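# Move tablecloth from side table to big table, restore items

## Task

Six arms are mounted on the big table top (scene frame, metres; facing in degrees counter-clockwise from +x): arm1 at x=-0.87 y=+0.65 z=+0.72 facing -90; arm2 at x=-0.87 y=-0.65 z=+0.72 facing +90; arm3 at x=+0.00 y=+0.65 z=+0.72 facing -90; arm4 at x=+0.00 y=-0.65 z=+0.72 facing +90; arm5 at x=+0.87 y=+0.65 z=+0.72 facing -90; arm6 at x=+0.87 y=-0.65 z=+0.72 facing +90. Remove the tablecloth from the side table and lay it on the big table with no part of it draping over any edge. Each object standing on the side table must finish on the uncovered side-table top, upright as it was and close to its starting spot. At the end every gripper must be open and every arm moved away; anything held in place only by a robot does not count.

## Robot and tools

Setup. Six identical i2rt Big YAM arms (arm1 to arm6), each with six revolute joints, a two-finger gripper and a wrist camera. Arms 1, 3, 5 sit along y=+0.65 facing -y; arms 2, 4, 6 sit along y=-0.65 facing +y; the three pairs are at x=-0.87, 0.00 and +0.87, all feet at z=0.72 m. The scene frame has its origin on the floor with +z up. Reach is about 1.0 m from each arm's joint1 axis. Two fixed room cameras exist, cam_high and cam_low; wrist cameras are named arm1_cam_wrist through arm6_cam_wrist.

Joints and units. All arm commands are absolute joint targets, never offsets and never hand poses. Angles in radians, gripper in metres. Ranges (tolerance for counting as reached in brackets): joint1_rad -2.879 to 2.879 (0.045), turns the arm about its foot, positive counter-clockwise seen from above, 0 points the arm the way its foot faces. joint2_rad 0 to 3.141 (0.14), shoulder; 0 has the upper arm lying back roughly level, increasing lifts it up and over forward. joint3_rad 0 to 3.019 (0.09), elbow; 0 is fully folded, larger opens it. joint4_rad -1.692 to 1.57 (0.055), hand pitch, positive tilts fingers up. joint5_rad -1.57 to 1.57 (0.03), sideways hand swing, positive toward the arm's right. joint6_rad -2.094 to 2.094 (0.035), hand roll, positive clockwise viewed from behind. gripper_m 0 to 0.093 (0.003), fingertip gap. The hand point is midway between the fingertips; its z axis runs along the fingers and the fingers close along its y axis. Joints move at different speeds, so the hand may sweep a wide curve between postures.

execute_actions. Argument "actions" is a list holding one action or none. The action is an object keyed by arm name; each arm gets {"joints": {...}} mapping any subset of the seven joint names above to absolute targets. All listed motions begin together. Joints or arms you omit may keep pushing toward earlier targets. Optional "cameras": a list of camera names, or "all"; omitted or null means all, [] means none. An unknown key, name or out-of-range number rejects the whole call with nothing moving. An empty actions list just reports state and images. Each action is capped at 15 s.

wait: "seconds" 0 to 10; commands nothing, returns state and images. zoom_image: "camera" plus "region" [x0, y0, x1, y1] in pixels of that camera's latest 504x504 image, top-left origin, at most 504 pixels per side. read_manual: only returns URDF licence text. finished_scene: "scene" number (1 or 2); irreversible, and the goal must already hold stably.

Reading results. joint_status tells how each commanded joint ended. "off_target": stopped short and may still push. "contact_stop" or "time_out": the joint now holds where it stopped, though after time_out it may keep a nearby target (at most 0.375, 0.375, 0.113, 0.225, 0.075, 0.3 rad away for joints 1 to 6) and go on pushing; on_its_own will name it. "joint command not followed", usually with a "cause:" line, means the self/inter-arm clearance check blocked that arm's joint targets (its gripper target still runs); such joints show "not_followed" and may be retried on later actions. on_its_own lists what this call did not command; "held at" is the held target, not the actual position. To stop a joint pushing, send it its reported position. Very small target changes may not move anything. A stop reported in one call cancels later movement calls in the same reply.

Hazards. The arms do not stop on contact and can press hard. Two arms pressing hard together ends the run; the clearance check can be late and ignores fingers, gripper housings and wrist cameras. Knocking rigid objects off or out of the work area fails the task (cloth does not count). Holding loads heats motors: MOTOR HOT appears from 85 °C; at 100 °C an OVER-TEMPERATURE FAULT drops that arm, and its joints read "limit_stop_at_motor_heat" until you resend targets. Heat also accrues while thinking, since the simulation keeps running during replies.

Cameras. Each camera's calibration (intrinsics K, distortion, T_world_to_cam mapping scene frame to camera frame) was given up front; wrist camera poses follow the arm's reported joints and are less exact. Use images and zooms to locate the cloth, the side table and the objects on it.

Suggested order: inspect with cameras, lift the objects off the cloth and set them aside safely, grab the cloth (ideally with two arms at corners) and drag it onto the big table fully within its edges, replace each object upright near its original spot on the bare side table, open every gripper, retract all arms, then call finished_scene.

Each tool is called after "Call:" as name(argument=value, ...), one argument or row to a line, values as JSON.

## Session

Call:
execute_actions(
  actions=[],
)

Scene clock: 0.00 s.
Motor temperatures (°C, as the motors report them): arm1=[26 24 25 28 24 24] | arm2=[25 27 26 25 25 24] | arm3=[27 26 27 24 27 26] | arm4=[25 25 25 27 27 26] | arm5=[26 23 26 27 25 25] | arm6=[24 28 25 24 26 23]
arm1.joint_positions: joint1_rad=-0.011 joint2_rad=+0.438 joint3_rad=+1.470 joint4_rad=-1.529 joint5_rad=-0.007 joint6_rad=-0.017 gripper_m=+0.094
arm1.joint_status: not commanded
arm1.hand: x=-0.8580 y=+0.5255 z=+1.3056 quat_wxyz=(-0.359, -0.592, -0.626, +0.359) (m; scene frame)
arm2.joint_positions: joint1_rad=+0.009 joint2_rad=+0.453 joint3_rad=+1.468 joint4_rad=-1.540 joint5_rad=-0.003 joint6_rad=-0.006 gripper_m=+0.095
arm2.joint_status: not commanded
arm2.hand: x=-0.8707 y=-0.5269 z=+1.2843 quat_wxyz=(-0.344, +0.627, -0.597, -0.365) (m; scene frame)
arm3.joint_positions: joint1_rad=-0.016 joint2_rad=+0.447 joint3_rad=+1.481 joint4_rad=-1.545 joint5_rad=+0.011 joint6_rad=-0.002 gripper_m=+0.095
arm3.joint_status: not commanded
arm3.hand: x=-0.0041 y=+0.5309 z=+1.2929 quat_wxyz=(-0.352, -0.615, -0.605, +0.363) (m; scene frame)
arm4.joint_positions: joint1_rad=+0.005 joint2_rad=+0.450 joint3_rad=+1.481 joint4_rad=-1.523 joint5_rad=-0.013 joint6_rad=+0.009 gripper_m=+0.095
arm4.joint_status: not commanded
arm4.hand: x=-0.0164 y=-0.5307 z=+1.3684 quat_wxyz=(-0.353, +0.625, -0.586, -0.376) (m; scene frame)
arm5.joint_positions: joint1_rad=-0.006 joint2_rad=+0.454 joint3_rad=+1.482 joint4_rad=-1.533 joint5_rad=-0.005 joint6_rad=-0.003 gripper_m=+0.095
arm5.joint_status: not commanded
arm5.hand: x=+0.8696 y=+0.5267 z=+1.3332 quat_wxyz=(-0.359, -0.610, -0.608, +0.360) (m; scene frame)
arm6.joint_positions: joint1_rad=+0.002 joint2_rad=+0.455 joint3_rad=+1.453 joint4_rad=-1.534 joint5_rad=-0.012 joint6_rad=+0.011 gripper_m=+0.094
arm6.joint_status: not commanded
arm6.hand: x=+0.8687 y=-0.5189 z=+1.3095 quat_wxyz=(-0.342, +0.615, -0.615, -0.356) (m; scene frame)
pictures: arm1_cam_wrist, arm2_cam_wrist, arm3_cam_wrist, arm4_cam_wrist, arm5_cam_wrist, arm6_cam_wrist, cam_high, cam_low
Images, in order (width x height): arm1_cam_wrist 504x504, arm2_cam_wrist 504x504, arm3_cam_wrist 504x504, arm4_cam_wrist 504x504, arm5_cam_wrist 504x504, arm6_cam_wrist 504x504, cam_high 504x504, cam_low 504x504.

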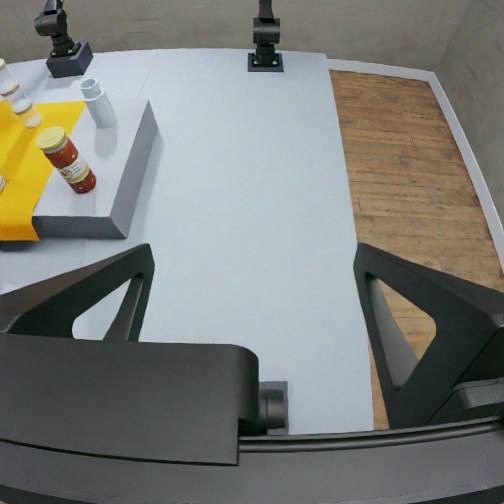

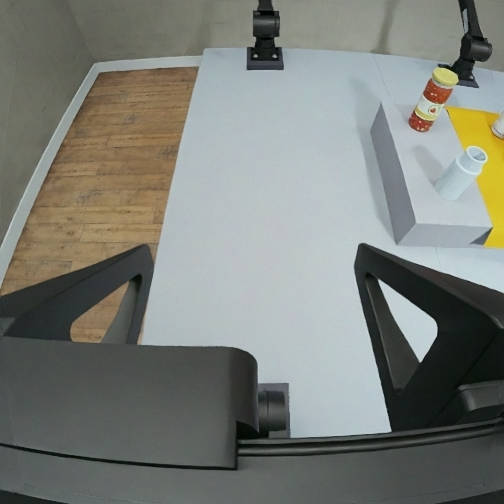

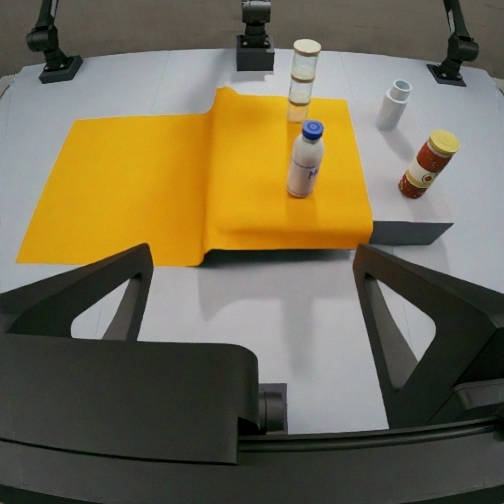

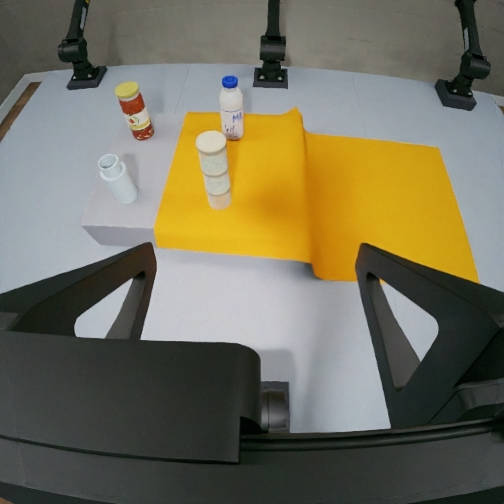

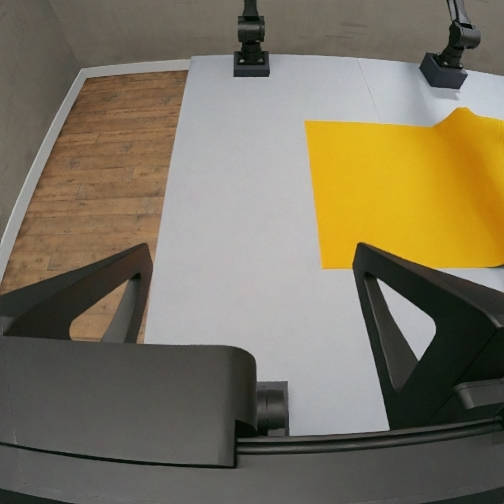

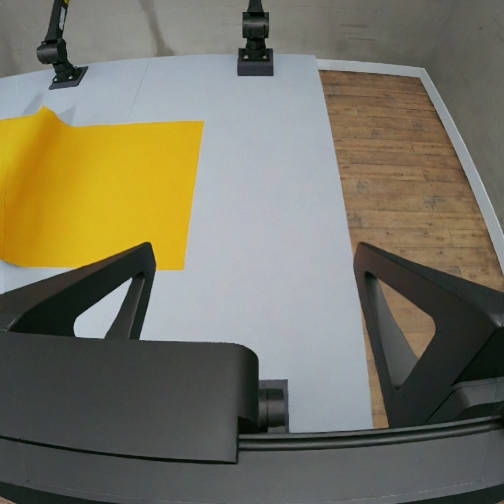

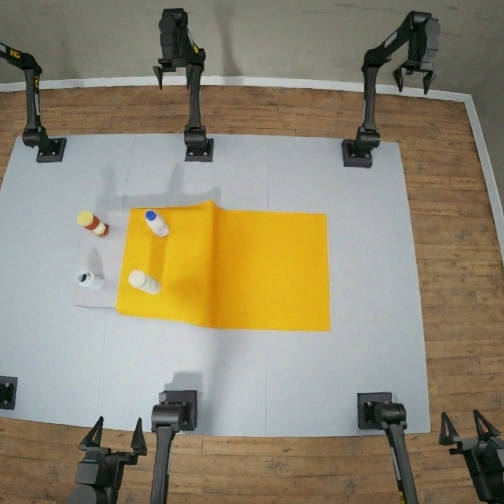

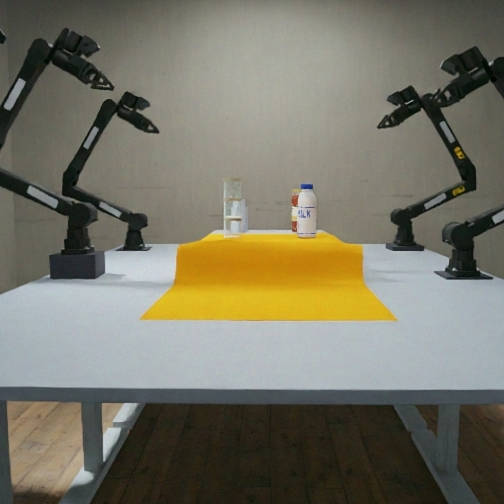

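Call:
zoom_image(
  camera="cam_high",
  region=[60,180,240,360],
)

Call:
zoom_image(
  camera="cam_low",
  region=[160,150,380,300],
)

Region (60, 180, 240, 360) of cam_high's 504x504 image, scaled by 2.800, with more detail than that image has.

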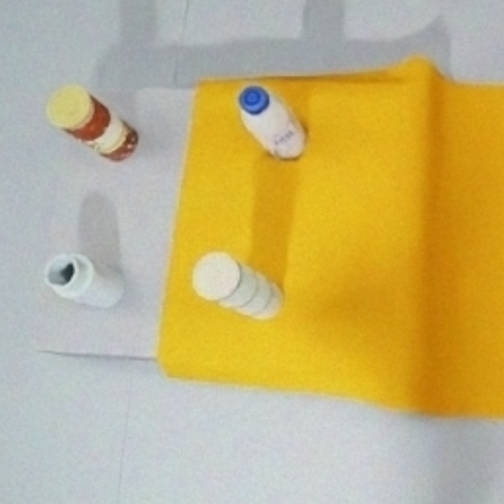

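Region (160, 150, 380, 300) of cam_low's 504x504 image, scaled by 2.291, with more detail than that image has; it fills the top 344 rows of this view, and the rest is white.

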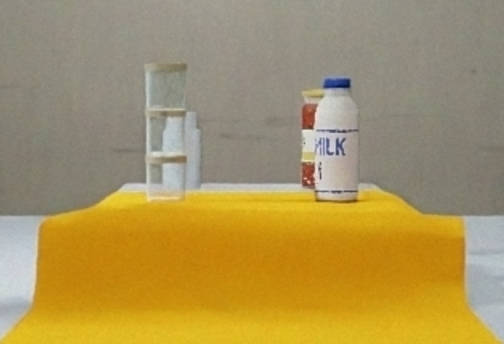

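Call:
execute_actions(
  actions=[
    {"arm3":{"joints":{"joint1_rad":-0.256,"joint2_rad":0.8,"joint3_rad":0.369,"joint4_rad":0.361}},"arm4":{"joints":{"joint1_rad":0.185,"joint2_rad":1.0,"joint3_rad":0.35,"joint4_rad":0.957}},"arm5":{"joints":{"joint1_rad":-1.133,"joint2_rad":1.8,"joint3_rad":2.45,"joint4_rad":-1.06,"joint6_rad":-1.13}},"arm6":{"joints":{"joint1_rad":1.133,"joint2_rad":1.8,"joint3_rad":2.45,"joint4_rad":-1.06,"joint6_rad":1.13}}},
  ],
  cameras=[],
)

Call:
execute_actions(
  actions=[
    {"arm3":{"joints":{"joint2_rad":0.981}},"arm4":{"joints":{"joint2_rad":1.52}},"arm5":{"joints":{"joint2_rad":2.37}},"arm6":{"joints":{"joint2_rad":2.36}}},
  ],
)

Scene clock: 27.10 s.
Motor temperatures (°C, as the motors report them): arm1=[26 24 28 28 24 24] | arm2=[25 27 29 25 25 24] | arm3=[27 26 31 24 27 26] | arm4=[25 25 28 27 27 26] | arm5=[26 24 30 28 25 25] | arm6=[24 29 28 24 26 23]
arm1.joint_positions: joint1_rad=-0.011 joint2_rad=+0.438 joint3_rad=+1.470 joint4_rad=-1.529 joint5_rad=-0.007 joint6_rad=-0.017 gripper_m=+0.094
arm1.joint_status: not commanded
arm1.hand: x=-0.8580 y=+0.5255 z=+1.3056 quat_wxyz=(-0.359, -0.592, -0.626, +0.359) (m; scene frame)
arm2.joint_positions: joint1_rad=+0.009 joint2_rad=+0.453 joint3_rad=+1.468 joint4_rad=-1.540 joint5_rad=-0.003 joint6_rad=-0.006 gripper_m=+0.095
arm2.joint_status: not commanded
arm2.hand: x=-0.8707 y=-0.5269 z=+1.2843 quat_wxyz=(-0.344, +0.627, -0.597, -0.365) (m; scene frame)
arm3.joint_positions: joint1_rad=-0.249 joint2_rad=+0.810 joint3_rad=+0.365 joint4_rad=+0.336 joint5_rad=+0.011 joint6_rad=-0.002 gripper_m=+0.095
arm3.joint_status: all done
arm3.hand: x=-0.0990 y=+0.2635 z=+0.9899 quat_wxyz=(-0.408, -0.589, -0.456, +0.529) (m; scene frame)
arm4.joint_positions: joint1_rad=+0.175 joint2_rad=+1.016 joint3_rad=+0.347 joint4_rad=+0.935 joint5_rad=-0.013 joint6_rad=+0.009 gripper_m=+0.095
arm4.joint_status: all done
arm4.hand: x=-0.0995 y=-0.2458 z=+1.1170 quat_wxyz=(-0.493, +0.479, -0.371, -0.624) (m; scene frame)
arm5.joint_positions: joint1_rad=-1.143 joint2_rad=+1.785 joint3_rad=+2.419 joint4_rad=-1.073 joint5_rad=-0.005 joint6_rad=-1.122 gripper_m=+0.095
arm5.joint_status: all done
arm5.hand: x=+0.2331 y=+0.3621 z=+1.3750 quat_wxyz=(+0.181, -0.603, -0.590, +0.505) (m; scene frame)
arm6.joint_positions: joint1_rad=+1.144 joint2_rad=+1.788 joint3_rad=+2.419 joint4_rad=-1.067 joint5_rad=-0.013 joint6_rad=+1.115 gripper_m=+0.094
arm6.joint_status: all done
arm6.hand: x=+0.2316 y=-0.3614 z=+1.3640 quat_wxyz=(+0.188, +0.607, -0.585, -0.504) (m; scene frame)
pictures: none
No camera images: the call's "cameras" was empty. Leave "cameras" out to get every camera's image.

Scene clock: 29.13 s.
Motor temperatures (°C, as the motors report them): arm1=[26 24 28 28 24 24] | arm2=[25 27 29 25 25 24] | arm3=[27 26 31 24 27 26] | arm4=[25 25 28 27 27 26] | arm5=[26 25 31 28 25 25] | arm6=[24 29 28 24 26 23]
arm1.joint_positions: joint1_rad=-0.011 joint2_rad=+0.438 joint3_rad=+1.470 joint4_rad=-1.529 joint5_rad=-0.007 joint6_rad=-0.017 gripper_m=+0.094
arm1.joint_status: not commanded
arm1.hand: x=-0.8580 y=+0.5255 z=+1.3056 quat_wxyz=(-0.359, -0.592, -0.626, +0.359) (m; scene frame)
arm2.joint_positions: joint1_rad=+0.009 joint2_rad=+0.453 joint3_rad=+1.468 joint4_rad=-1.540 joint5_rad=-0.003 joint6_rad=-0.006 gripper_m=+0.095
arm2.joint_status: not commanded
arm2.hand: x=-0.8707 y=-0.5269 z=+1.2843 quat_wxyz=(-0.344, +0.627, -0.597, -0.365) (m; scene frame)
arm3.joint_positions: joint1_rad=-0.249 joint2_rad=+0.986 joint3_rad=+0.365 joint4_rad=+0.342 joint5_rad=+0.011 joint6_rad=-0.002 gripper_m=+0.095
arm3.joint_status: all done
arm3.hand: x=-0.1031 y=+0.2467 z=+0.9236 quat_wxyz=(-0.367, -0.631, -0.489, +0.477) (m; scene frame)
arm4.joint_positions: joint1_rad=+0.175 joint2_rad=+1.514 joint3_rad=+0.347 joint4_rad=+0.942 joint5_rad=-0.013 joint6_rad=+0.009 gripper_m=+0.095
arm4.joint_status: all done
arm4.hand: x=-0.1059 y=-0.2045 z=+0.9078 quat_wxyz=(-0.387, +0.614, -0.482, -0.490) (m; scene frame)
arm5.joint_positions: joint1_rad=-1.143 joint2_rad=+2.351 joint3_rad=+2.418 joint4_rad=-1.073 joint5_rad=-0.005 joint6_rad=-1.123 gripper_m=+0.095
arm5.joint_status: all done
arm5.hand: x=+0.0963 y=+0.3001 z=+0.9377 quat_wxyz=(+0.093, -0.687, -0.671, +0.263) (m; scene frame)
arm6.joint_positions: joint1_rad=+1.144 joint2_rad=+2.344 joint3_rad=+2.418 joint4_rad=-1.066 joint5_rad=-0.013 joint6_rad=+1.116 gripper_m=+0.094
arm6.joint_status: all done
arm6.hand: x=+0.0948 y=-0.3010 z=+0.9329 quat_wxyz=(+0.104, +0.689, -0.666, -0.266) (m; scene frame)
pictures: arm1_cam_wrist, arm2_cam_wrist, arm3_cam_wrist, arm4_cam_wrist, arm5_cam_wrist, arm6_cam_wrist, cam_high, cam_low
camera_calibration (this result's frames):
arm3_cam_wrist: T_world_to_cam=[[-0.97246, 0.233039, 0.00375137, -0.164679], [0.180596, 0.763597, -0.619923, 0.403997], [-0.147331, -0.602173, -0.784653, 0.979326], [0, 0, 0, 1]] pos_world=[-0.0888191, 0.31961, 1.0195]
arm4_cam_wrist: T_world_to_cam=[[0.968775, 0.247942, -0.000286453, 0.15169], [0.187154, -0.732017, -0.655076, 0.467037], [-0.16263, 0.634567, -0.755563, 0.921593], [0, 0, 0, 1]] pos_world=[-0.0844817, -0.280544, 1.00231]
arm5_cam_wrist: T_world_to_cam=[[-0.872367, 0.101365, 0.478227, -0.392899], [0.265389, 0.919757, 0.289164, -0.563106], [-0.410542, 0.379173, -0.829267, 0.819157], [0, 0, 0, 1]] pos_world=[0.142988, 0.247144, 1.03002]
arm6_cam_wrist: T_world_to_cam=[[0.861846, 0.0887098, -0.499351, 0.409289], [0.273509, -0.910436, 0.310319, -0.58391], [-0.427099, -0.404025, -0.808919, 0.798681], [0, 0, 0, 1]] pos_world=[0.148076, -0.245234, 1.03165]
Images, in order (width x height): arm1_cam_wrist 504x504, arm2_cam_wrist 504x504, arm3_cam_wrist 504x504, arm4_cam_wrist 504x504, arm5_cam_wrist 504x504, arm6_cam_wrist 504x504, cam_high 504x504, cam_low 504x504.

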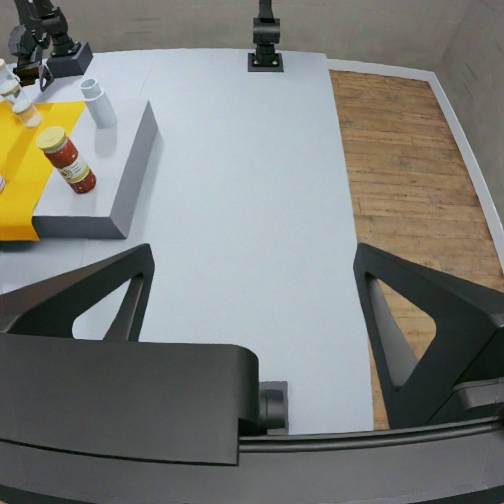

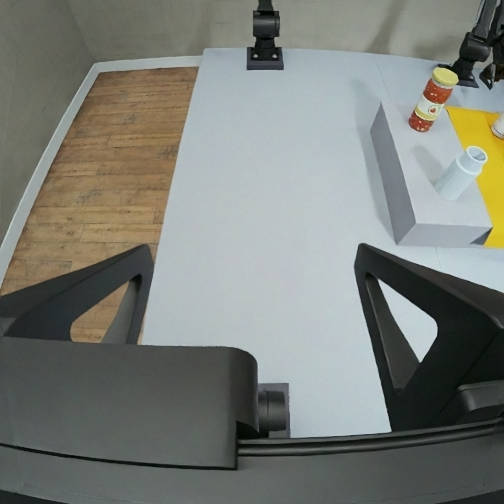

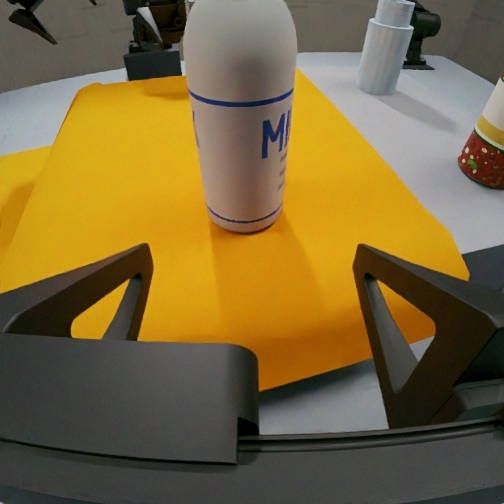

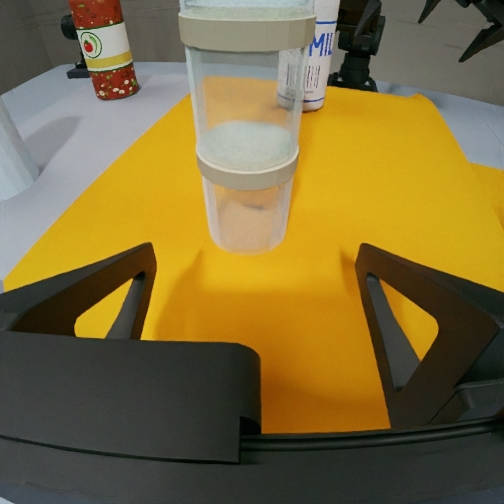

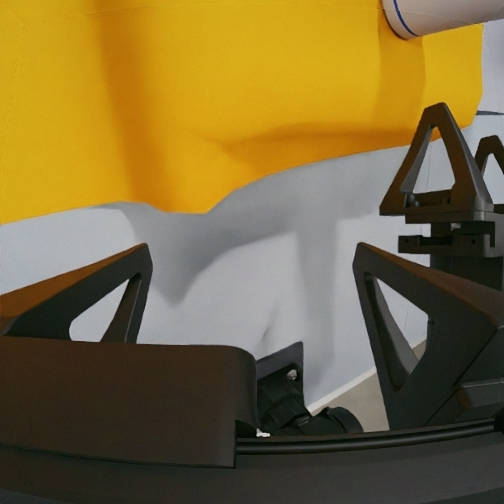

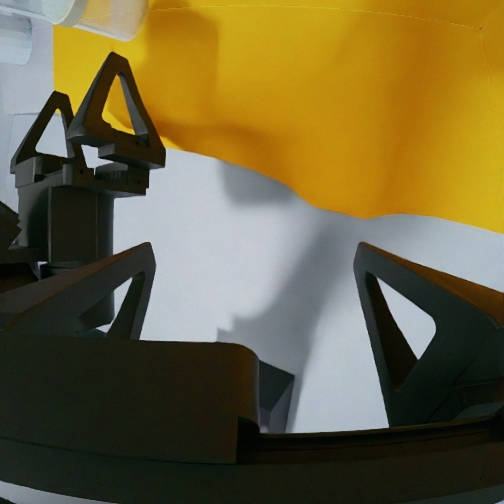

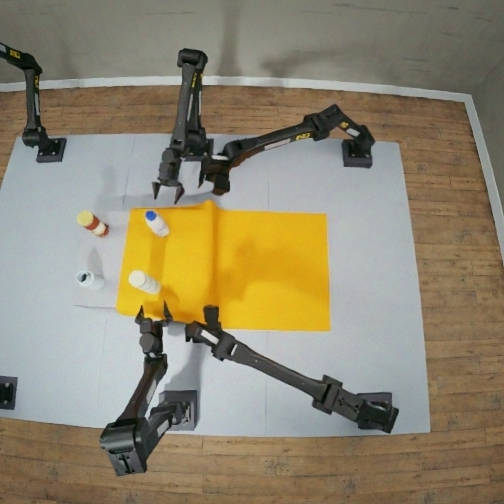

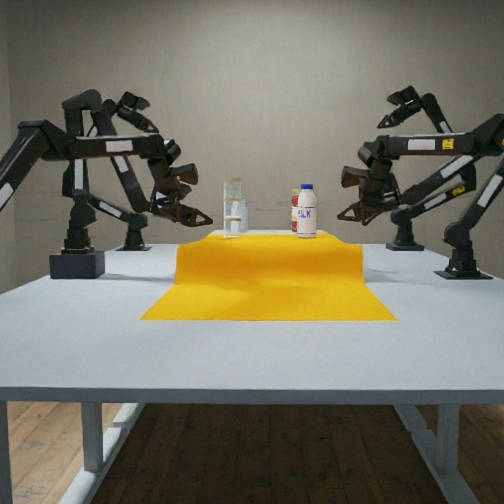

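Call:
execute_actions(
  actions=[
    {"arm3":{"joints":{"joint1_rad":-0.23,"joint2_rad":1.321,"joint3_rad":0.615,"joint4_rad":0.47}},"arm4":{"joints":{"joint1_rad":0.195,"joint2_rad":1.75,"joint3_rad":0.635,"joint4_rad":0.89}},"arm5":{"joints":{"joint1_rad":-1.115,"joint2_rad":2.54,"joint4_rad":-1.0}},"arm6":{"joints":{"joint1_rad":1.115,"joint2_rad":2.53,"joint4_rad":-1.09}}},
  ],
  cameras=["arm3_cam_wrist","arm4_cam_wrist","arm5_cam_wrist","arm6_cam_wrist","cam_low"],
)

Scene clock: 35.77 s.
Motor temperatures (°C, as the motors report them): arm1=[26 24 28 28 24 24] | arm2=[25 27 29 25 25 24] | arm3=[27 26 32 24 27 26] | arm4=[25 26 28 27 27 26] | arm5=[26 28 33 28 25 25] | arm6=[24 31 30 24 26 23]
arm1.joint_positions: joint1_rad=-0.011 joint2_rad=+0.438 joint3_rad=+1.470 joint4_rad=-1.529 joint5_rad=-0.007 joint6_rad=-0.017 gripper_m=+0.094
arm1.joint_status: not commanded
arm1.hand: x=-0.8580 y=+0.5255 z=+1.3056 quat_wxyz=(-0.359, -0.592, -0.626, +0.359) (m; scene frame)
arm2.joint_positions: joint1_rad=+0.009 joint2_rad=+0.453 joint3_rad=+1.468 joint4_rad=-1.540 joint5_rad=-0.003 joint6_rad=-0.006 gripper_m=+0.095
arm2.joint_status: not commanded
arm2.hand: x=-0.8707 y=-0.5269 z=+1.2843 quat_wxyz=(-0.344, +0.627, -0.597, -0.365) (m; scene frame)
arm3.joint_positions: joint1_rad=-0.240 joint2_rad=+1.318 joint3_rad=+0.582 joint4_rad=+0.450 joint5_rad=+0.011 joint6_rad=-0.002 gripper_m=+0.095
arm3.joint_status: all done
arm3.hand: x=-0.1219 y=+0.1530 z=+0.9181 quat_wxyz=(-0.368, -0.630, -0.493, +0.473) (m; scene frame)
arm4.joint_positions: joint1_rad=+0.182 joint2_rad=+1.744 joint3_rad=+0.609 joint4_rad=+0.897 joint5_rad=-0.013 joint6_rad=+0.009 gripper_m=+0.095
arm4.joint_status: all done
arm4.hand: x=-0.1311 y=-0.1115 z=+0.8888 quat_wxyz=(-0.382, +0.619, -0.483, -0.487) (m; scene frame)
arm5.joint_positions: joint1_rad=-1.121 joint2_rad=+2.543 joint3_rad=+2.425 joint4_rad=-1.019 joint5_rad=-0.005 joint6_rad=-1.123 gripper_m=+0.095
arm5.joint_status: all done
arm5.hand: x=+0.0985 y=+0.2802 z=+0.7872 quat_wxyz=(+0.069, -0.691, -0.690, +0.204) (m; scene frame)
arm6.joint_positions: joint1_rad=+1.123 joint2_rad=+2.531 joint3_rad=+2.427 joint4_rad=-1.083 joint5_rad=-0.013 joint6_rad=+1.116 gripper_m=+0.094
arm6.joint_status: all done
arm6.hand: x=+0.1086 y=-0.2883 z=+0.7810 quat_wxyz=(+0.070, +0.698, -0.690, -0.178) (m; scene frame)
pictures: arm3_cam_wrist, arm4_cam_wrist, arm5_cam_wrist, arm6_cam_wrist, cam_low
camera_calibration (this result's frames):
arm3_cam_wrist: T_world_to_cam=[[-0.974475, 0.224464, 0.00369284, -0.15992], [0.174922, 0.769498, -0.614227, 0.468727], [-0.140714, -0.597903, -0.789121, 0.920013], [0, 0, 0, 1]] pos_world=[-0.10837, 0.22529, 1.0145]
arm4_cam_wrist: T_world_to_cam=[[0.967006, 0.254753, -0.00061158, 0.153892], [0.194453, -0.739665, -0.64427, 0.517907], [-0.164582, 0.622894, -0.764798, 0.850788], [0, 0, 0, 1]] pos_world=[-0.109499, -0.186077, 0.984447]
arm5_cam_wrist: T_world_to_cam=[[-0.925123, 0.0577051, 0.375256, -0.218566], [0.20587, 0.906706, 0.368105, -0.55451], [-0.319006, 0.417796, -0.850695, 0.699805], [0, 0, 0, 1]] pos_world=[0.135199, 0.223014, 0.881456]
arm6_cam_wrist: T_world_to_cam=[[0.937754, 0.0356837, -0.345462, 0.176723], [0.190251, -0.884962, 0.425025, -0.602163], [-0.290555, -0.464294, -0.836666, 0.676204], [0, 0, 0, 1]] pos_world=[0.145314, -0.22524, 0.882742]
Images, in order (width x height): arm3_cam_wrist 504x504, arm4_cam_wrist 504x504, arm5_cam_wrist 504x504, arm6_cam_wrist 504x504, cam_low 504x504.

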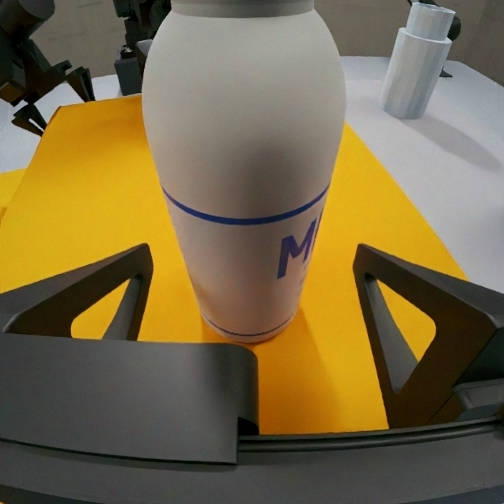

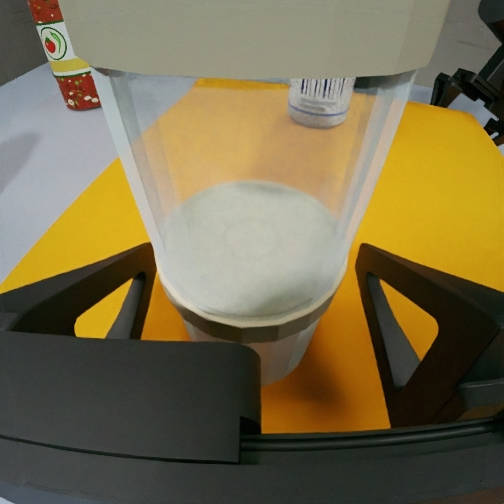

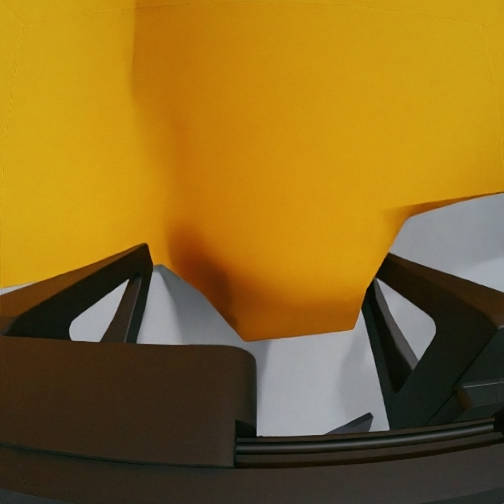

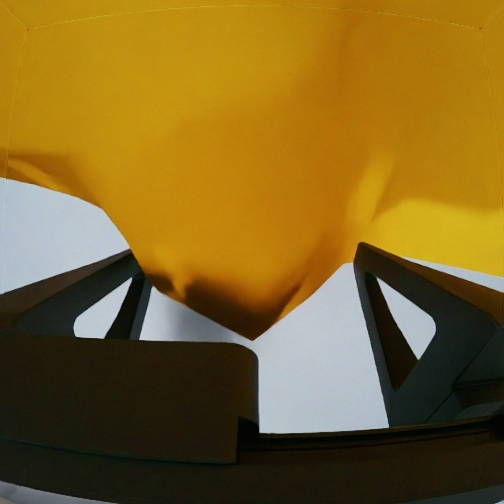

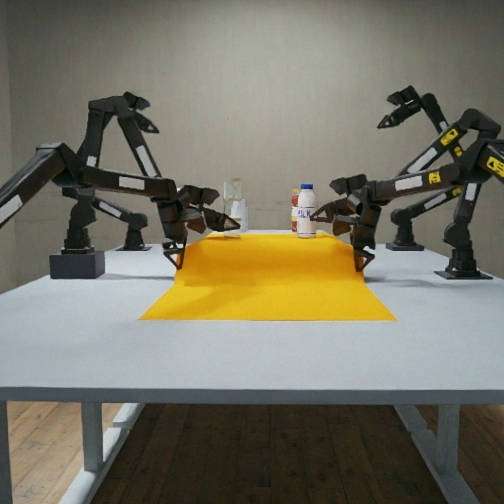

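Call:
execute_actions(
  actions=[
    {"arm3":{"joints":{"joint2_rad":1.37,"joint3_rad":0.67}},"arm4":{"joints":{"gripper_m":0.045}},"arm5":{"joints":{"gripper_m":0}},"arm6":{"joints":{"gripper_m":0}}},
  ],
  cameras=[],
)

Call:
execute_actions(
  actions=[
    {"arm3":{"joints":{"gripper_m":0.045}},"arm4":{"joints":{"joint2_rad":1.67,"joint4_rad":0.84}}},
  ],
  cameras=["cam_low"],
)

Call:
execute_actions(
  actions=[
    {"arm3":{"joints":{"joint2_rad":1.22,"joint4_rad":0.35}},"arm4":{"joints":{"joint2_rad":1.59,"joint4_rad":0.77}}},
  ],
  cameras=["arm1_cam_wrist","arm5_cam_wrist","arm6_cam_wrist","cam_low"],
)

Scene clock: 43.27 s.
Motor temperatures (°C, as the motors report them): arm1=[26 24 28 28 24 24] | arm2=[25 27 30 25 25 24] | arm3=[27 26 33 25 27 26] | arm4=[25 26 28 27 27 26] | arm5=[26 31 34 28 25 25] | arm6=[24 33 30 24 26 23]
arm1.joint_positions: joint1_rad=-0.011 joint2_rad=+0.438 joint3_rad=+1.470 joint4_rad=-1.529 joint5_rad=-0.007 joint6_rad=-0.017 gripper_m=+0.094
arm1.joint_status: not commanded
arm1.hand: x=-0.8580 y=+0.5255 z=+1.3056 quat_wxyz=(-0.359, -0.592, -0.626, +0.359) (m; scene frame)
arm2.joint_positions: joint1_rad=+0.009 joint2_rad=+0.453 joint3_rad=+1.468 joint4_rad=-1.540 joint5_rad=-0.003 joint6_rad=-0.006 gripper_m=+0.095
arm2.joint_status: not commanded
arm2.hand: x=-0.8707 y=-0.5269 z=+1.2843 quat_wxyz=(-0.344, +0.627, -0.597, -0.365) (m; scene frame)
arm3.joint_positions: joint1_rad=-0.240 joint2_rad=+1.361 joint3_rad=+0.620 joint4_rad=+0.450 joint5_rad=+0.011 joint6_rad=-0.002 gripper_m=+0.095
arm3.joint_status: all done
arm3.hand: x=-0.1254 y=+0.1384 z=+0.9164 quat_wxyz=(-0.366, -0.632, -0.494, +0.472) (m; scene frame)
arm4.joint_positions: joint1_rad=+0.182 joint2_rad=+1.744 joint3_rad=+0.609 joint4_rad=+0.897 joint5_rad=-0.012 joint6_rad=+0.009 gripper_m=+0.059
arm4.joint_status: gripper_m off_target (ended at +0.059, target +0.045)
arm4.hand: x=-0.1313 y=-0.1116 z=+0.8888 quat_wxyz=(-0.382, +0.619, -0.483, -0.487) (m; scene frame)
arm5.joint_positions: joint1_rad=-1.121 joint2_rad=+2.540 joint3_rad=+2.425 joint4_rad=-1.017 joint5_rad=-0.005 joint6_rad=-1.124 gripper_m=+0.001
arm5.joint_status: all done
arm5.hand: x=+0.0979 y=+0.2799 z=+0.7902 quat_wxyz=(+0.070, -0.690, -0.690, +0.206) (m; scene frame)
arm6.joint_positions: joint1_rad=+1.123 joint2_rad=+2.531 joint3_rad=+2.427 joint4_rad=-1.083 joint5_rad=-0.013 joint6_rad=+1.116 gripper_m=+0.001
arm6.joint_status: all done
arm6.hand: x=+0.1085 y=-0.2883 z=+0.7813 quat_wxyz=(+0.071, +0.698, -0.690, -0.178) (m; scene frame)
pictures: none
No camera images: the call's "cameras" was empty. Leave "cameras" out to get every camera's image.

Scene clock: 43.93 s.
Motor temperatures (°C, as the motors report them): arm1=[26 24 28 28 24 24] | arm2=[25 27 30 25 25 24] | arm3=[27 26 34 25 27 26] | arm4=[25 26 28 27 27 26] | arm5=[26 31 35 28 25 25] | arm6=[24 33 30 24 26 23]
arm1.joint_positions: joint1_rad=-0.011 joint2_rad=+0.438 joint3_rad=+1.470 joint4_rad=-1.529 joint5_rad=-0.007 joint6_rad=-0.017 gripper_m=+0.094
arm1.joint_status: not commanded
arm1.hand: x=-0.8580 y=+0.5255 z=+1.3056 quat_wxyz=(-0.359, -0.592, -0.626, +0.359) (m; scene frame)
arm2.joint_positions: joint1_rad=+0.009 joint2_rad=+0.453 joint3_rad=+1.468 joint4_rad=-1.540 joint5_rad=-0.003 joint6_rad=-0.006 gripper_m=+0.095
arm2.joint_status: not commanded
arm2.hand: x=-0.8707 y=-0.5269 z=+1.2843 quat_wxyz=(-0.344, +0.627, -0.597, -0.365) (m; scene frame)
arm3.joint_positions: joint1_rad=-0.238 joint2_rad=+1.361 joint3_rad=+0.620 joint4_rad=+0.451 joint5_rad=+0.008 joint6_rad=-0.003 gripper_m=+0.064
arm3.joint_status: gripper_m off_target (ended at +0.064, target +0.045)
arm3.hand: x=-0.1236 y=+0.1380 z=+0.9165 quat_wxyz=(-0.368, -0.630, -0.496, +0.471) (m; scene frame)
arm4.joint_positions: joint1_rad=+0.182 joint2_rad=+1.716 joint3_rad=+0.609 joint4_rad=+0.838 joint5_rad=-0.012 joint6_rad=+0.009 gripper_m=+0.059
arm4.joint_status: all done
arm4.hand: x=-0.1306 y=-0.1139 z=+0.8900 quat_wxyz=(-0.375, +0.626, -0.489, -0.478) (m; scene frame)
arm5.joint_positions: joint1_rad=-1.121 joint2_rad=+2.540 joint3_rad=+2.425 joint4_rad=-1.017 joint5_rad=-0.005 joint6_rad=-1.124 gripper_m=+0.001
arm5.joint_status: not commanded
arm5.hand: x=+0.0979 y=+0.2799 z=+0.7902 quat_wxyz=(+0.070, -0.690, -0.690, +0.206) (m; scene frame)
arm6.joint_positions: joint1_rad=+1.123 joint2_rad=+2.531 joint3_rad=+2.427 joint4_rad=-1.083 joint5_rad=-0.013 joint6_rad=+1.116 gripper_m=+0.001
arm6.joint_status: not commanded
arm6.hand: x=+0.1086 y=-0.2882 z=+0.7813 quat_wxyz=(+0.070, +0.698, -0.690, -0.178) (m; scene frame)
pictures: cam_low
Images, in order (width x height): cam_low 504x504.

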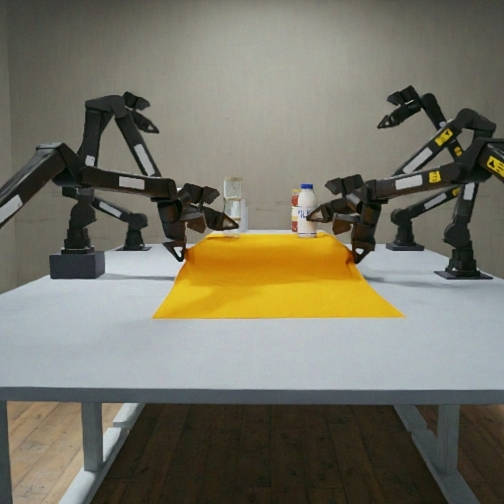

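Scene clock: 44.93 s.
Motor temperatures (°C, as the motors report them): arm1=[26 24 28 28 24 24] | arm2=[25 27 30 25 25 24] | arm3=[27 26 34 25 27 26] | arm4=[25 26 28 27 27 26] | arm5=[26 31 35 28 25 25] | arm6=[24 33 31 24 26 23]
arm1.joint_positions: joint1_rad=-0.011 joint2_rad=+0.438 joint3_rad=+1.470 joint4_rad=-1.529 joint5_rad=-0.007 joint6_rad=-0.017 gripper_m=+0.094
arm1.joint_status: not commanded
arm1.hand: x=-0.8580 y=+0.5255 z=+1.3056 quat_wxyz=(-0.359, -0.592, -0.626, +0.359) (m; scene frame)
arm2.joint_positions: joint1_rad=+0.009 joint2_rad=+0.453 joint3_rad=+1.468 joint4_rad=-1.540 joint5_rad=-0.003 joint6_rad=-0.006 gripper_m=+0.095
arm2.joint_status: not commanded
arm2.hand: x=-0.8707 y=-0.5269 z=+1.2843 quat_wxyz=(-0.344, +0.627, -0.597, -0.365) (m; scene frame)
arm3.joint_positions: joint1_rad=-0.237 joint2_rad=+1.259 joint3_rad=+0.620 joint4_rad=+0.335 joint5_rad=+0.008 joint6_rad=-0.003 gripper_m=+0.064
arm3.joint_status: all done
arm3.hand: x=-0.1199 y=+0.1528 z=+0.9403 quat_wxyz=(-0.364, -0.633, -0.499, +0.467) (m; scene frame)
arm4.joint_positions: joint1_rad=+0.182 joint2_rad=+1.628 joint3_rad=+0.609 joint4_rad=+0.762 joint5_rad=-0.012 joint6_rad=+0.009 gripper_m=+0.059
arm4.joint_status: all done
arm4.hand: x=-0.1304 y=-0.1164 z=+0.9186 quat_wxyz=(-0.378, +0.623, -0.487, -0.481) (m; scene frame)
arm5.joint_positions: joint1_rad=-1.121 joint2_rad=+2.540 joint3_rad=+2.425 joint4_rad=-1.017 joint5_rad=-0.005 joint6_rad=-1.124 gripper_m=+0.001
arm5.joint_status: not commanded
arm5.hand: x=+0.0979 y=+0.2799 z=+0.7902 quat_wxyz=(+0.070, -0.690, -0.690, +0.206) (m; scene frame)
arm6.joint_positions: joint1_rad=+1.123 joint2_rad=+2.531 joint3_rad=+2.427 joint4_rad=-1.083 joint5_rad=-0.013 joint6_rad=+1.116 gripper_m=+0.001
arm6.joint_status: not commanded
arm6.hand: x=+0.1086 y=-0.2882 z=+0.7813 quat_wxyz=(+0.070, +0.698, -0.690, -0.178) (m; scene frame)
pictures: arm1_cam_wrist, arm5_cam_wrist, arm6_cam_wrist, cam_low
camera_calibration (this result's frames):
arm5_cam_wrist: T_world_to_cam=[[-0.92348, 0.0573609, 0.379335, -0.223537], [0.206449, 0.907693, 0.365337, -0.553309], [-0.323364, 0.415695, -0.850079, 0.70286], [0, 0, 0, 1]] pos_world=[0.135077, 0.222882, 0.884426]
arm6_cam_wrist: T_world_to_cam=[[0.937751, 0.0356914, -0.34547, 0.176815], [0.190013, -0.885358, 0.424308, -0.601705], [-0.29072, -0.463539, -0.837027, 0.677052], [0, 0, 0, 1]] pos_world=[0.145356, -0.225196, 0.883103]
Images, in order (width x height): arm1_cam_wrist 504x504, arm5_cam_wrist 504x504, arm6_cam_wrist 504x504, cam_low 504x504.

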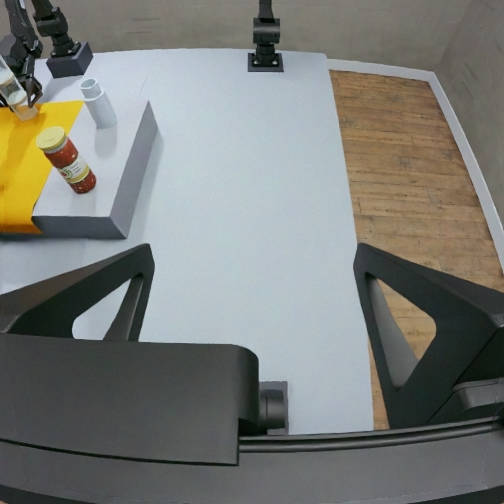

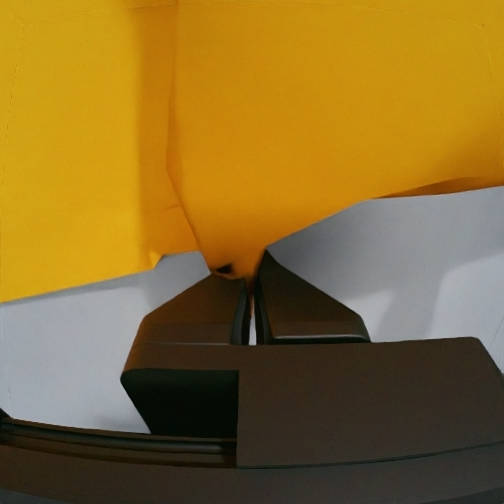

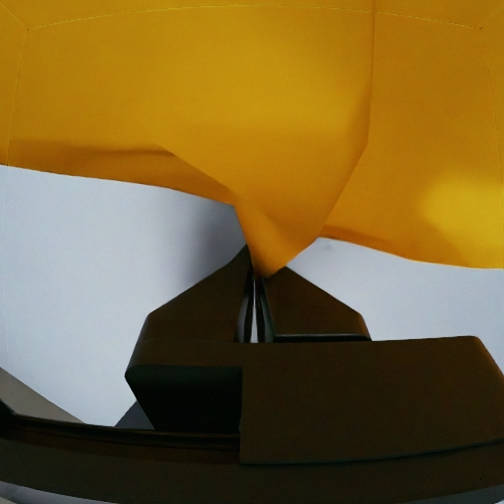

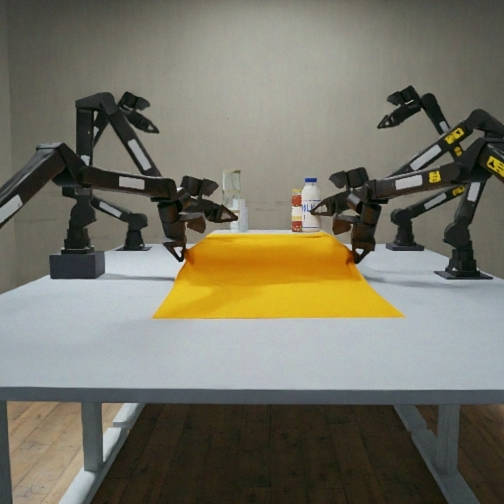

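Call:
execute_actions(
  actions=[
    {"arm5":{"joints":{"joint1_rad":-0.97,"joint2_rad":1.94,"joint3_rad":1.6,"joint4_rad":-0.77,"joint6_rad":-0.97}},"arm6":{"joints":{"joint1_rad":0.97,"joint2_rad":1.94,"joint3_rad":1.6,"joint4_rad":-0.77,"joint6_rad":0.97}}},
  ],
  cameras=["cam_high"],
)

Call:
execute_actions(
  actions=[
    {"arm5":{"joints":{"joint1_rad":-0.68,"joint2_rad":1.51,"joint3_rad":0.99,"joint4_rad":-0.6,"joint6_rad":-0.7}},"arm6":{"joints":{"joint1_rad":0.68,"joint2_rad":1.51,"joint3_rad":0.99,"joint4_rad":-0.6,"joint6_rad":0.7}}},
  ],
  cameras=["cam_high","cam_low"],
)

Scene clock: 52.33 s.
Motor temperatures (°C, as the motors report them): arm1=[26 24 28 28 24 24] | arm2=[25 27 30 25 25 24] | arm3=[27 27 36 25 27 26] | arm4=[25 27 29 27 27 26] | arm5=[26 33 35 28 25 25] | arm6=[24 34 31 24 26 23]
arm1.joint_positions: joint1_rad=-0.011 joint2_rad=+0.438 joint3_rad=+1.470 joint4_rad=-1.529 joint5_rad=-0.007 joint6_rad=-0.017 gripper_m=+0.094
arm1.joint_status: not commanded
arm1.hand: x=-0.8580 y=+0.5255 z=+1.3056 quat_wxyz=(-0.359, -0.592, -0.626, +0.359) (m; scene frame)
arm2.joint_positions: joint1_rad=+0.009 joint2_rad=+0.453 joint3_rad=+1.468 joint4_rad=-1.540 joint5_rad=-0.003 joint6_rad=-0.006 gripper_m=+0.095
arm2.joint_status: not commanded
arm2.hand: x=-0.8707 y=-0.5269 z=+1.2843 quat_wxyz=(-0.344, +0.627, -0.597, -0.365) (m; scene frame)
arm3.joint_positions: joint1_rad=-0.237 joint2_rad=+1.259 joint3_rad=+0.620 joint4_rad=+0.335 joint5_rad=+0.008 joint6_rad=-0.003 gripper_m=+0.064
arm3.joint_status: not commanded
arm3.hand: x=-0.1199 y=+0.1528 z=+0.9403 quat_wxyz=(-0.364, -0.633, -0.499, +0.467) (m; scene frame)
arm4.joint_positions: joint1_rad=+0.182 joint2_rad=+1.628 joint3_rad=+0.609 joint4_rad=+0.762 joint5_rad=-0.012 joint6_rad=+0.009 gripper_m=+0.059
arm4.joint_status: not commanded
arm4.hand: x=-0.1304 y=-0.1164 z=+0.9186 quat_wxyz=(-0.378, +0.623, -0.487, -0.481) (m; scene frame)
arm5.joint_positions: joint1_rad=-0.960 joint2_rad=+1.952 joint3_rad=+1.588 joint4_rad=-0.790 joint5_rad=-0.005 joint6_rad=-0.979 gripper_m=+0.001
arm5.joint_status: all done
arm5.hand: x=+0.3100 y=+0.2605 z=+0.8637 quat_wxyz=(+0.036, -0.686, -0.697, +0.204) (m; scene frame)
arm6.joint_positions: joint1_rad=+0.960 joint2_rad=+1.948 joint3_rad=+1.587 joint4_rad=-0.782 joint5_rad=-0.013 joint6_rad=+0.984 gripper_m=+0.000
arm6.joint_status: all done
arm6.hand: x=+0.3081 y=-0.2604 z=+0.8553 quat_wxyz=(+0.048, +0.684, -0.698, -0.207) (m; scene frame)
pictures: cam_high
Images, in order (width x height): cam_high 504x504.

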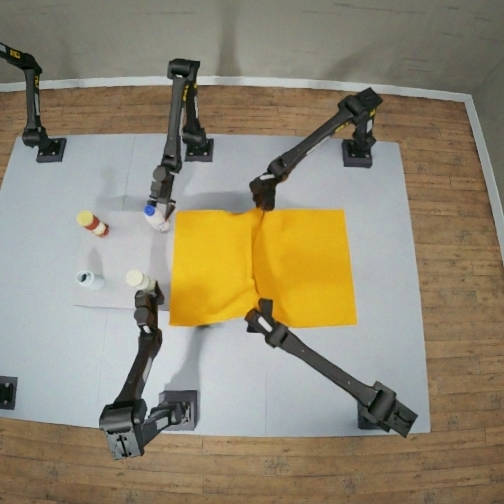

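Scene clock: 53.77 s.
Motor temperatures (°C, as the motors report them): arm1=[26 24 28 28 24 24] | arm2=[25 27 30 25 25 24] | arm3=[27 27 36 25 27 26] | arm4=[25 27 29 27 27 26] | arm5=[26 32 35 28 25 25] | arm6=[24 33 31 24 26 23]
arm1.joint_positions: joint1_rad=-0.011 joint2_rad=+0.438 joint3_rad=+1.470 joint4_rad=-1.529 joint5_rad=-0.007 joint6_rad=-0.017 gripper_m=+0.094
arm1.joint_status: not commanded
arm1.hand: x=-0.8580 y=+0.5255 z=+1.3056 quat_wxyz=(-0.359, -0.592, -0.626, +0.359) (m; scene frame)
arm2.joint_positions: joint1_rad=+0.009 joint2_rad=+0.453 joint3_rad=+1.468 joint4_rad=-1.540 joint5_rad=-0.003 joint6_rad=-0.006 gripper_m=+0.095
arm2.joint_status: not commanded
arm2.hand: x=-0.8707 y=-0.5269 z=+1.2843 quat_wxyz=(-0.344, +0.627, -0.597, -0.365) (m; scene frame)
arm3.joint_positions: joint1_rad=-0.237 joint2_rad=+1.259 joint3_rad=+0.620 joint4_rad=+0.335 joint5_rad=+0.008 joint6_rad=-0.003 gripper_m=+0.064
arm3.joint_status: not commanded
arm3.hand: x=-0.1199 y=+0.1528 z=+0.9403 quat_wxyz=(-0.364, -0.633, -0.499, +0.467) (m; scene frame)
arm4.joint_positions: joint1_rad=+0.182 joint2_rad=+1.628 joint3_rad=+0.609 joint4_rad=+0.762 joint5_rad=-0.012 joint6_rad=+0.009 gripper_m=+0.059
arm4.joint_status: not commanded
arm4.hand: x=-0.1304 y=-0.1164 z=+0.9186 quat_wxyz=(-0.378, +0.623, -0.487, -0.481) (m; scene frame)
arm5.joint_positions: joint1_rad=-0.676 joint2_rad=+1.513 joint3_rad=+0.981 joint4_rad=-0.623 joint5_rad=-0.006 joint6_rad=-0.709 gripper_m=+0.001
arm5.joint_status: all done
arm5.hand: x=+0.5588 y=+0.2635 z=+0.8613 quat_wxyz=(-0.022, -0.681, -0.703, +0.205) (m; scene frame)
arm6.joint_positions: joint1_rad=+0.672 joint2_rad=+1.515 joint3_rad=+0.978 joint4_rad=-0.616 joint5_rad=-0.011 joint6_rad=+0.715 gripper_m=+0.000
arm6.joint_status: all done
arm6.hand: x=+0.5589 y=-0.2627 z=+0.8483 quat_wxyz=(-0.012, +0.678, -0.705, -0.207) (m; scene frame)
pictures: cam_high, cam_low
Images, in order (width x height): cam_high 504x504, cam_low 504x504.

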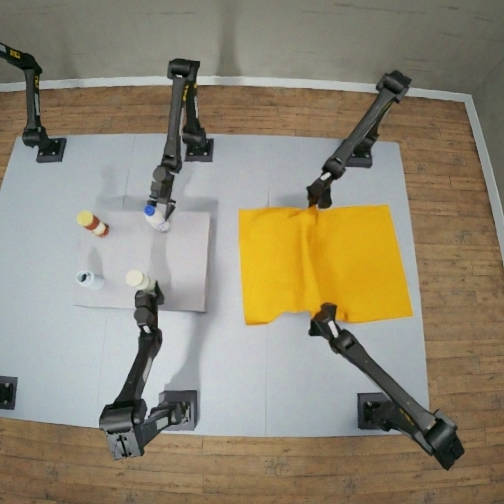

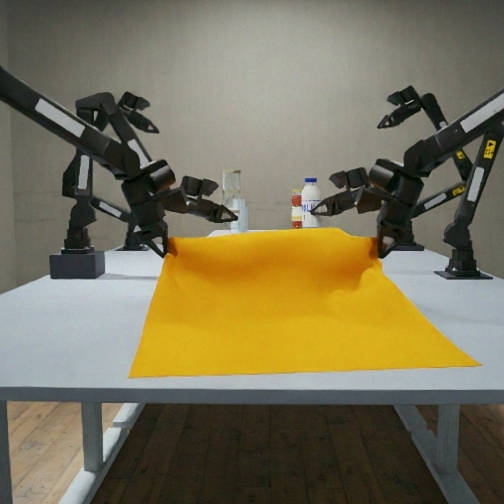

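Call:
execute_actions(
  actions=[
    {"arm3":{"joints":{"joint2_rad":1.36,"joint4_rad":0.485}},"arm4":{"joints":{"joint2_rad":1.74,"joint4_rad":0.925}},"arm5":{"joints":{"joint1_rad":-0.8,"joint2_rad":1.64,"joint3_rad":1.16,"joint6_rad":-0.8}},"arm6":{"joints":{"joint1_rad":0.8,"joint2_rad":1.64,"joint3_rad":1.16,"joint6_rad":0.8}}},
  ],
  cameras=["cam_high"],
)

Call:
execute_actions(
  actions=[
    {"arm5":{"joints":{"joint2_rad":1.79}},"arm6":{"joints":{"joint2_rad":1.77}}},
  ],
  cameras=["cam_high","cam_low"],
)

Scene clock: 59.60 s.
Motor temperatures (°C, as the motors report them): arm1=[26 24 28 28 24 24] | arm2=[25 27 30 25 25 24] | arm3=[27 27 37 25 27 26] | arm4=[25 27 29 27 27 26] | arm5=[26 31 35 28 25 25] | arm6=[24 32 31 24 26 23]
arm1.joint_positions: joint1_rad=-0.011 joint2_rad=+0.438 joint3_rad=+1.470 joint4_rad=-1.529 joint5_rad=-0.007 joint6_rad=-0.017 gripper_m=+0.094
arm1.joint_status: not commanded
arm1.hand: x=-0.8580 y=+0.5255 z=+1.3056 quat_wxyz=(-0.359, -0.592, -0.626, +0.359) (m; scene frame)
arm2.joint_positions: joint1_rad=+0.009 joint2_rad=+0.453 joint3_rad=+1.468 joint4_rad=-1.540 joint5_rad=-0.003 joint6_rad=-0.006 gripper_m=+0.095
arm2.joint_status: not commanded
arm2.hand: x=-0.8707 y=-0.5269 z=+1.2843 quat_wxyz=(-0.344, +0.627, -0.597, -0.365) (m; scene frame)
arm3.joint_positions: joint1_rad=-0.237 joint2_rad=+1.362 joint3_rad=+0.621 joint4_rad=+0.448 joint5_rad=+0.009 joint6_rad=-0.005 gripper_m=+0.064
arm3.joint_status: all done
arm3.hand: x=-0.1236 y=+0.1376 z=+0.9163 quat_wxyz=(-0.367, -0.630, -0.497, +0.471) (m; scene frame)
arm4.joint_positions: joint1_rad=+0.182 joint2_rad=+1.742 joint3_rad=+0.611 joint4_rad=+0.890 joint5_rad=-0.012 joint6_rad=+0.010 gripper_m=+0.059
arm4.joint_status: all done
arm4.hand: x=-0.1312 y=-0.1114 z=+0.8888 quat_wxyz=(-0.381, +0.620, -0.484, -0.486) (m; scene frame)
arm5.joint_positions: joint1_rad=-0.807 joint2_rad=+1.647 joint3_rad=+1.115 joint4_rad=-0.619 joint5_rad=-0.006 joint6_rad=-0.792 gripper_m=+0.001
arm5.joint_status: all done
arm5.hand: x=+0.4734 y=+0.2723 z=+0.8526 quat_wxyz=(+0.000, -0.698, -0.685, +0.209) (m; scene frame)
arm6.joint_positions: joint1_rad=+0.807 joint2_rad=+1.646 joint3_rad=+1.117 joint4_rad=-0.614 joint5_rad=-0.012 joint6_rad=+0.785 gripper_m=+0.000
arm6.joint_status: all done
arm6.hand: x=+0.4709 y=-0.2715 z=+0.8425 quat_wxyz=(+0.010, +0.700, -0.682, -0.212) (m; scene frame)
pictures: cam_high
Images, in order (width x height): cam_high 504x504.

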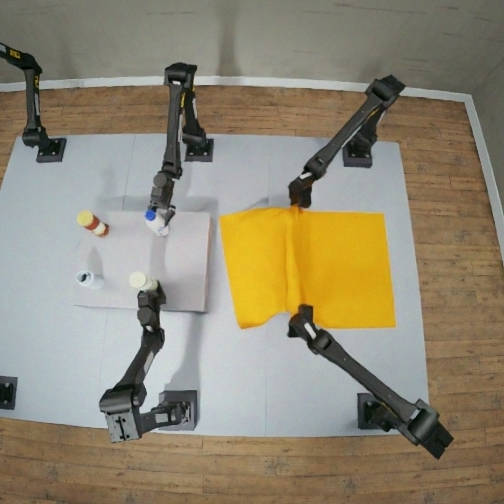

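Scene clock: 60.63 s.
Motor temperatures (°C, as the motors report them): arm1=[26 24 28 28 24 24] | arm2=[25 27 30 25 25 24] | arm3=[27 27 37 25 27 26] | arm4=[25 27 29 27 27 26] | arm5=[26 31 35 28 25 25] | arm6=[24 32 31 24 26 23]
arm1.joint_positions: joint1_rad=-0.011 joint2_rad=+0.438 joint3_rad=+1.470 joint4_rad=-1.529 joint5_rad=-0.007 joint6_rad=-0.017 gripper_m=+0.094
arm1.joint_status: not commanded
arm1.hand: x=-0.8580 y=+0.5255 z=+1.3056 quat_wxyz=(-0.359, -0.592, -0.626, +0.359) (m; scene frame)
arm2.joint_positions: joint1_rad=+0.009 joint2_rad=+0.453 joint3_rad=+1.468 joint4_rad=-1.540 joint5_rad=-0.003 joint6_rad=-0.006 gripper_m=+0.095
arm2.joint_status: not commanded
arm2.hand: x=-0.8707 y=-0.5269 z=+1.2843 quat_wxyz=(-0.344, +0.627, -0.597, -0.365) (m; scene frame)
arm3.joint_positions: joint1_rad=-0.237 joint2_rad=+1.362 joint3_rad=+0.621 joint4_rad=+0.448 joint5_rad=+0.009 joint6_rad=-0.005 gripper_m=+0.064
arm3.joint_status: not commanded
arm3.hand: x=-0.1236 y=+0.1376 z=+0.9163 quat_wxyz=(-0.367, -0.630, -0.497, +0.471) (m; scene frame)
arm4.joint_positions: joint1_rad=+0.182 joint2_rad=+1.742 joint3_rad=+0.611 joint4_rad=+0.890 joint5_rad=-0.012 joint6_rad=+0.010 gripper_m=+0.059
arm4.joint_status: not commanded
arm4.hand: x=-0.1312 y=-0.1114 z=+0.8888 quat_wxyz=(-0.381, +0.620, -0.484, -0.486) (m; scene frame)
arm5.joint_positions: joint1_rad=-0.807 joint2_rad=+1.792 joint3_rad=+1.130 joint4_rad=-0.616 joint5_rad=-0.005 joint6_rad=-0.792 gripper_m=+0.001
arm5.joint_status: all done
arm5.hand: x=+0.4764 y=+0.2752 z=+0.7827 quat_wxyz=(+0.000, -0.706, -0.693, +0.146) (m; scene frame)
arm6.joint_positions: joint1_rad=+0.807 joint2_rad=+1.772 joint3_rad=+1.129 joint4_rad=-0.611 joint5_rad=-0.012 joint6_rad=+0.785 gripper_m=+0.000
arm6.joint_status: all done
arm6.hand: x=+0.4735 y=-0.2741 z=+0.7814 quat_wxyz=(+0.009, +0.707, -0.689, -0.157) (m; scene frame)
pictures: cam_high, cam_low
Images, in order (width x height): cam_high 504x504, cam_low 504x504.

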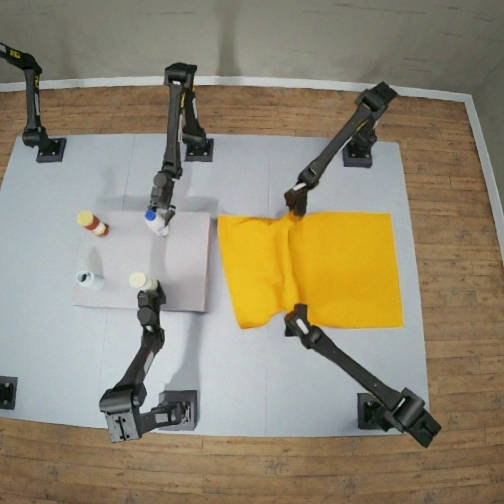

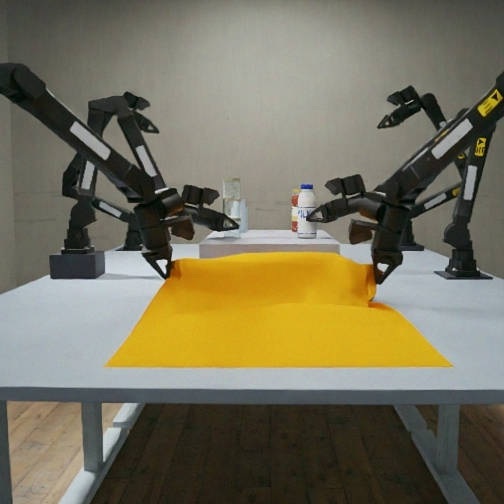

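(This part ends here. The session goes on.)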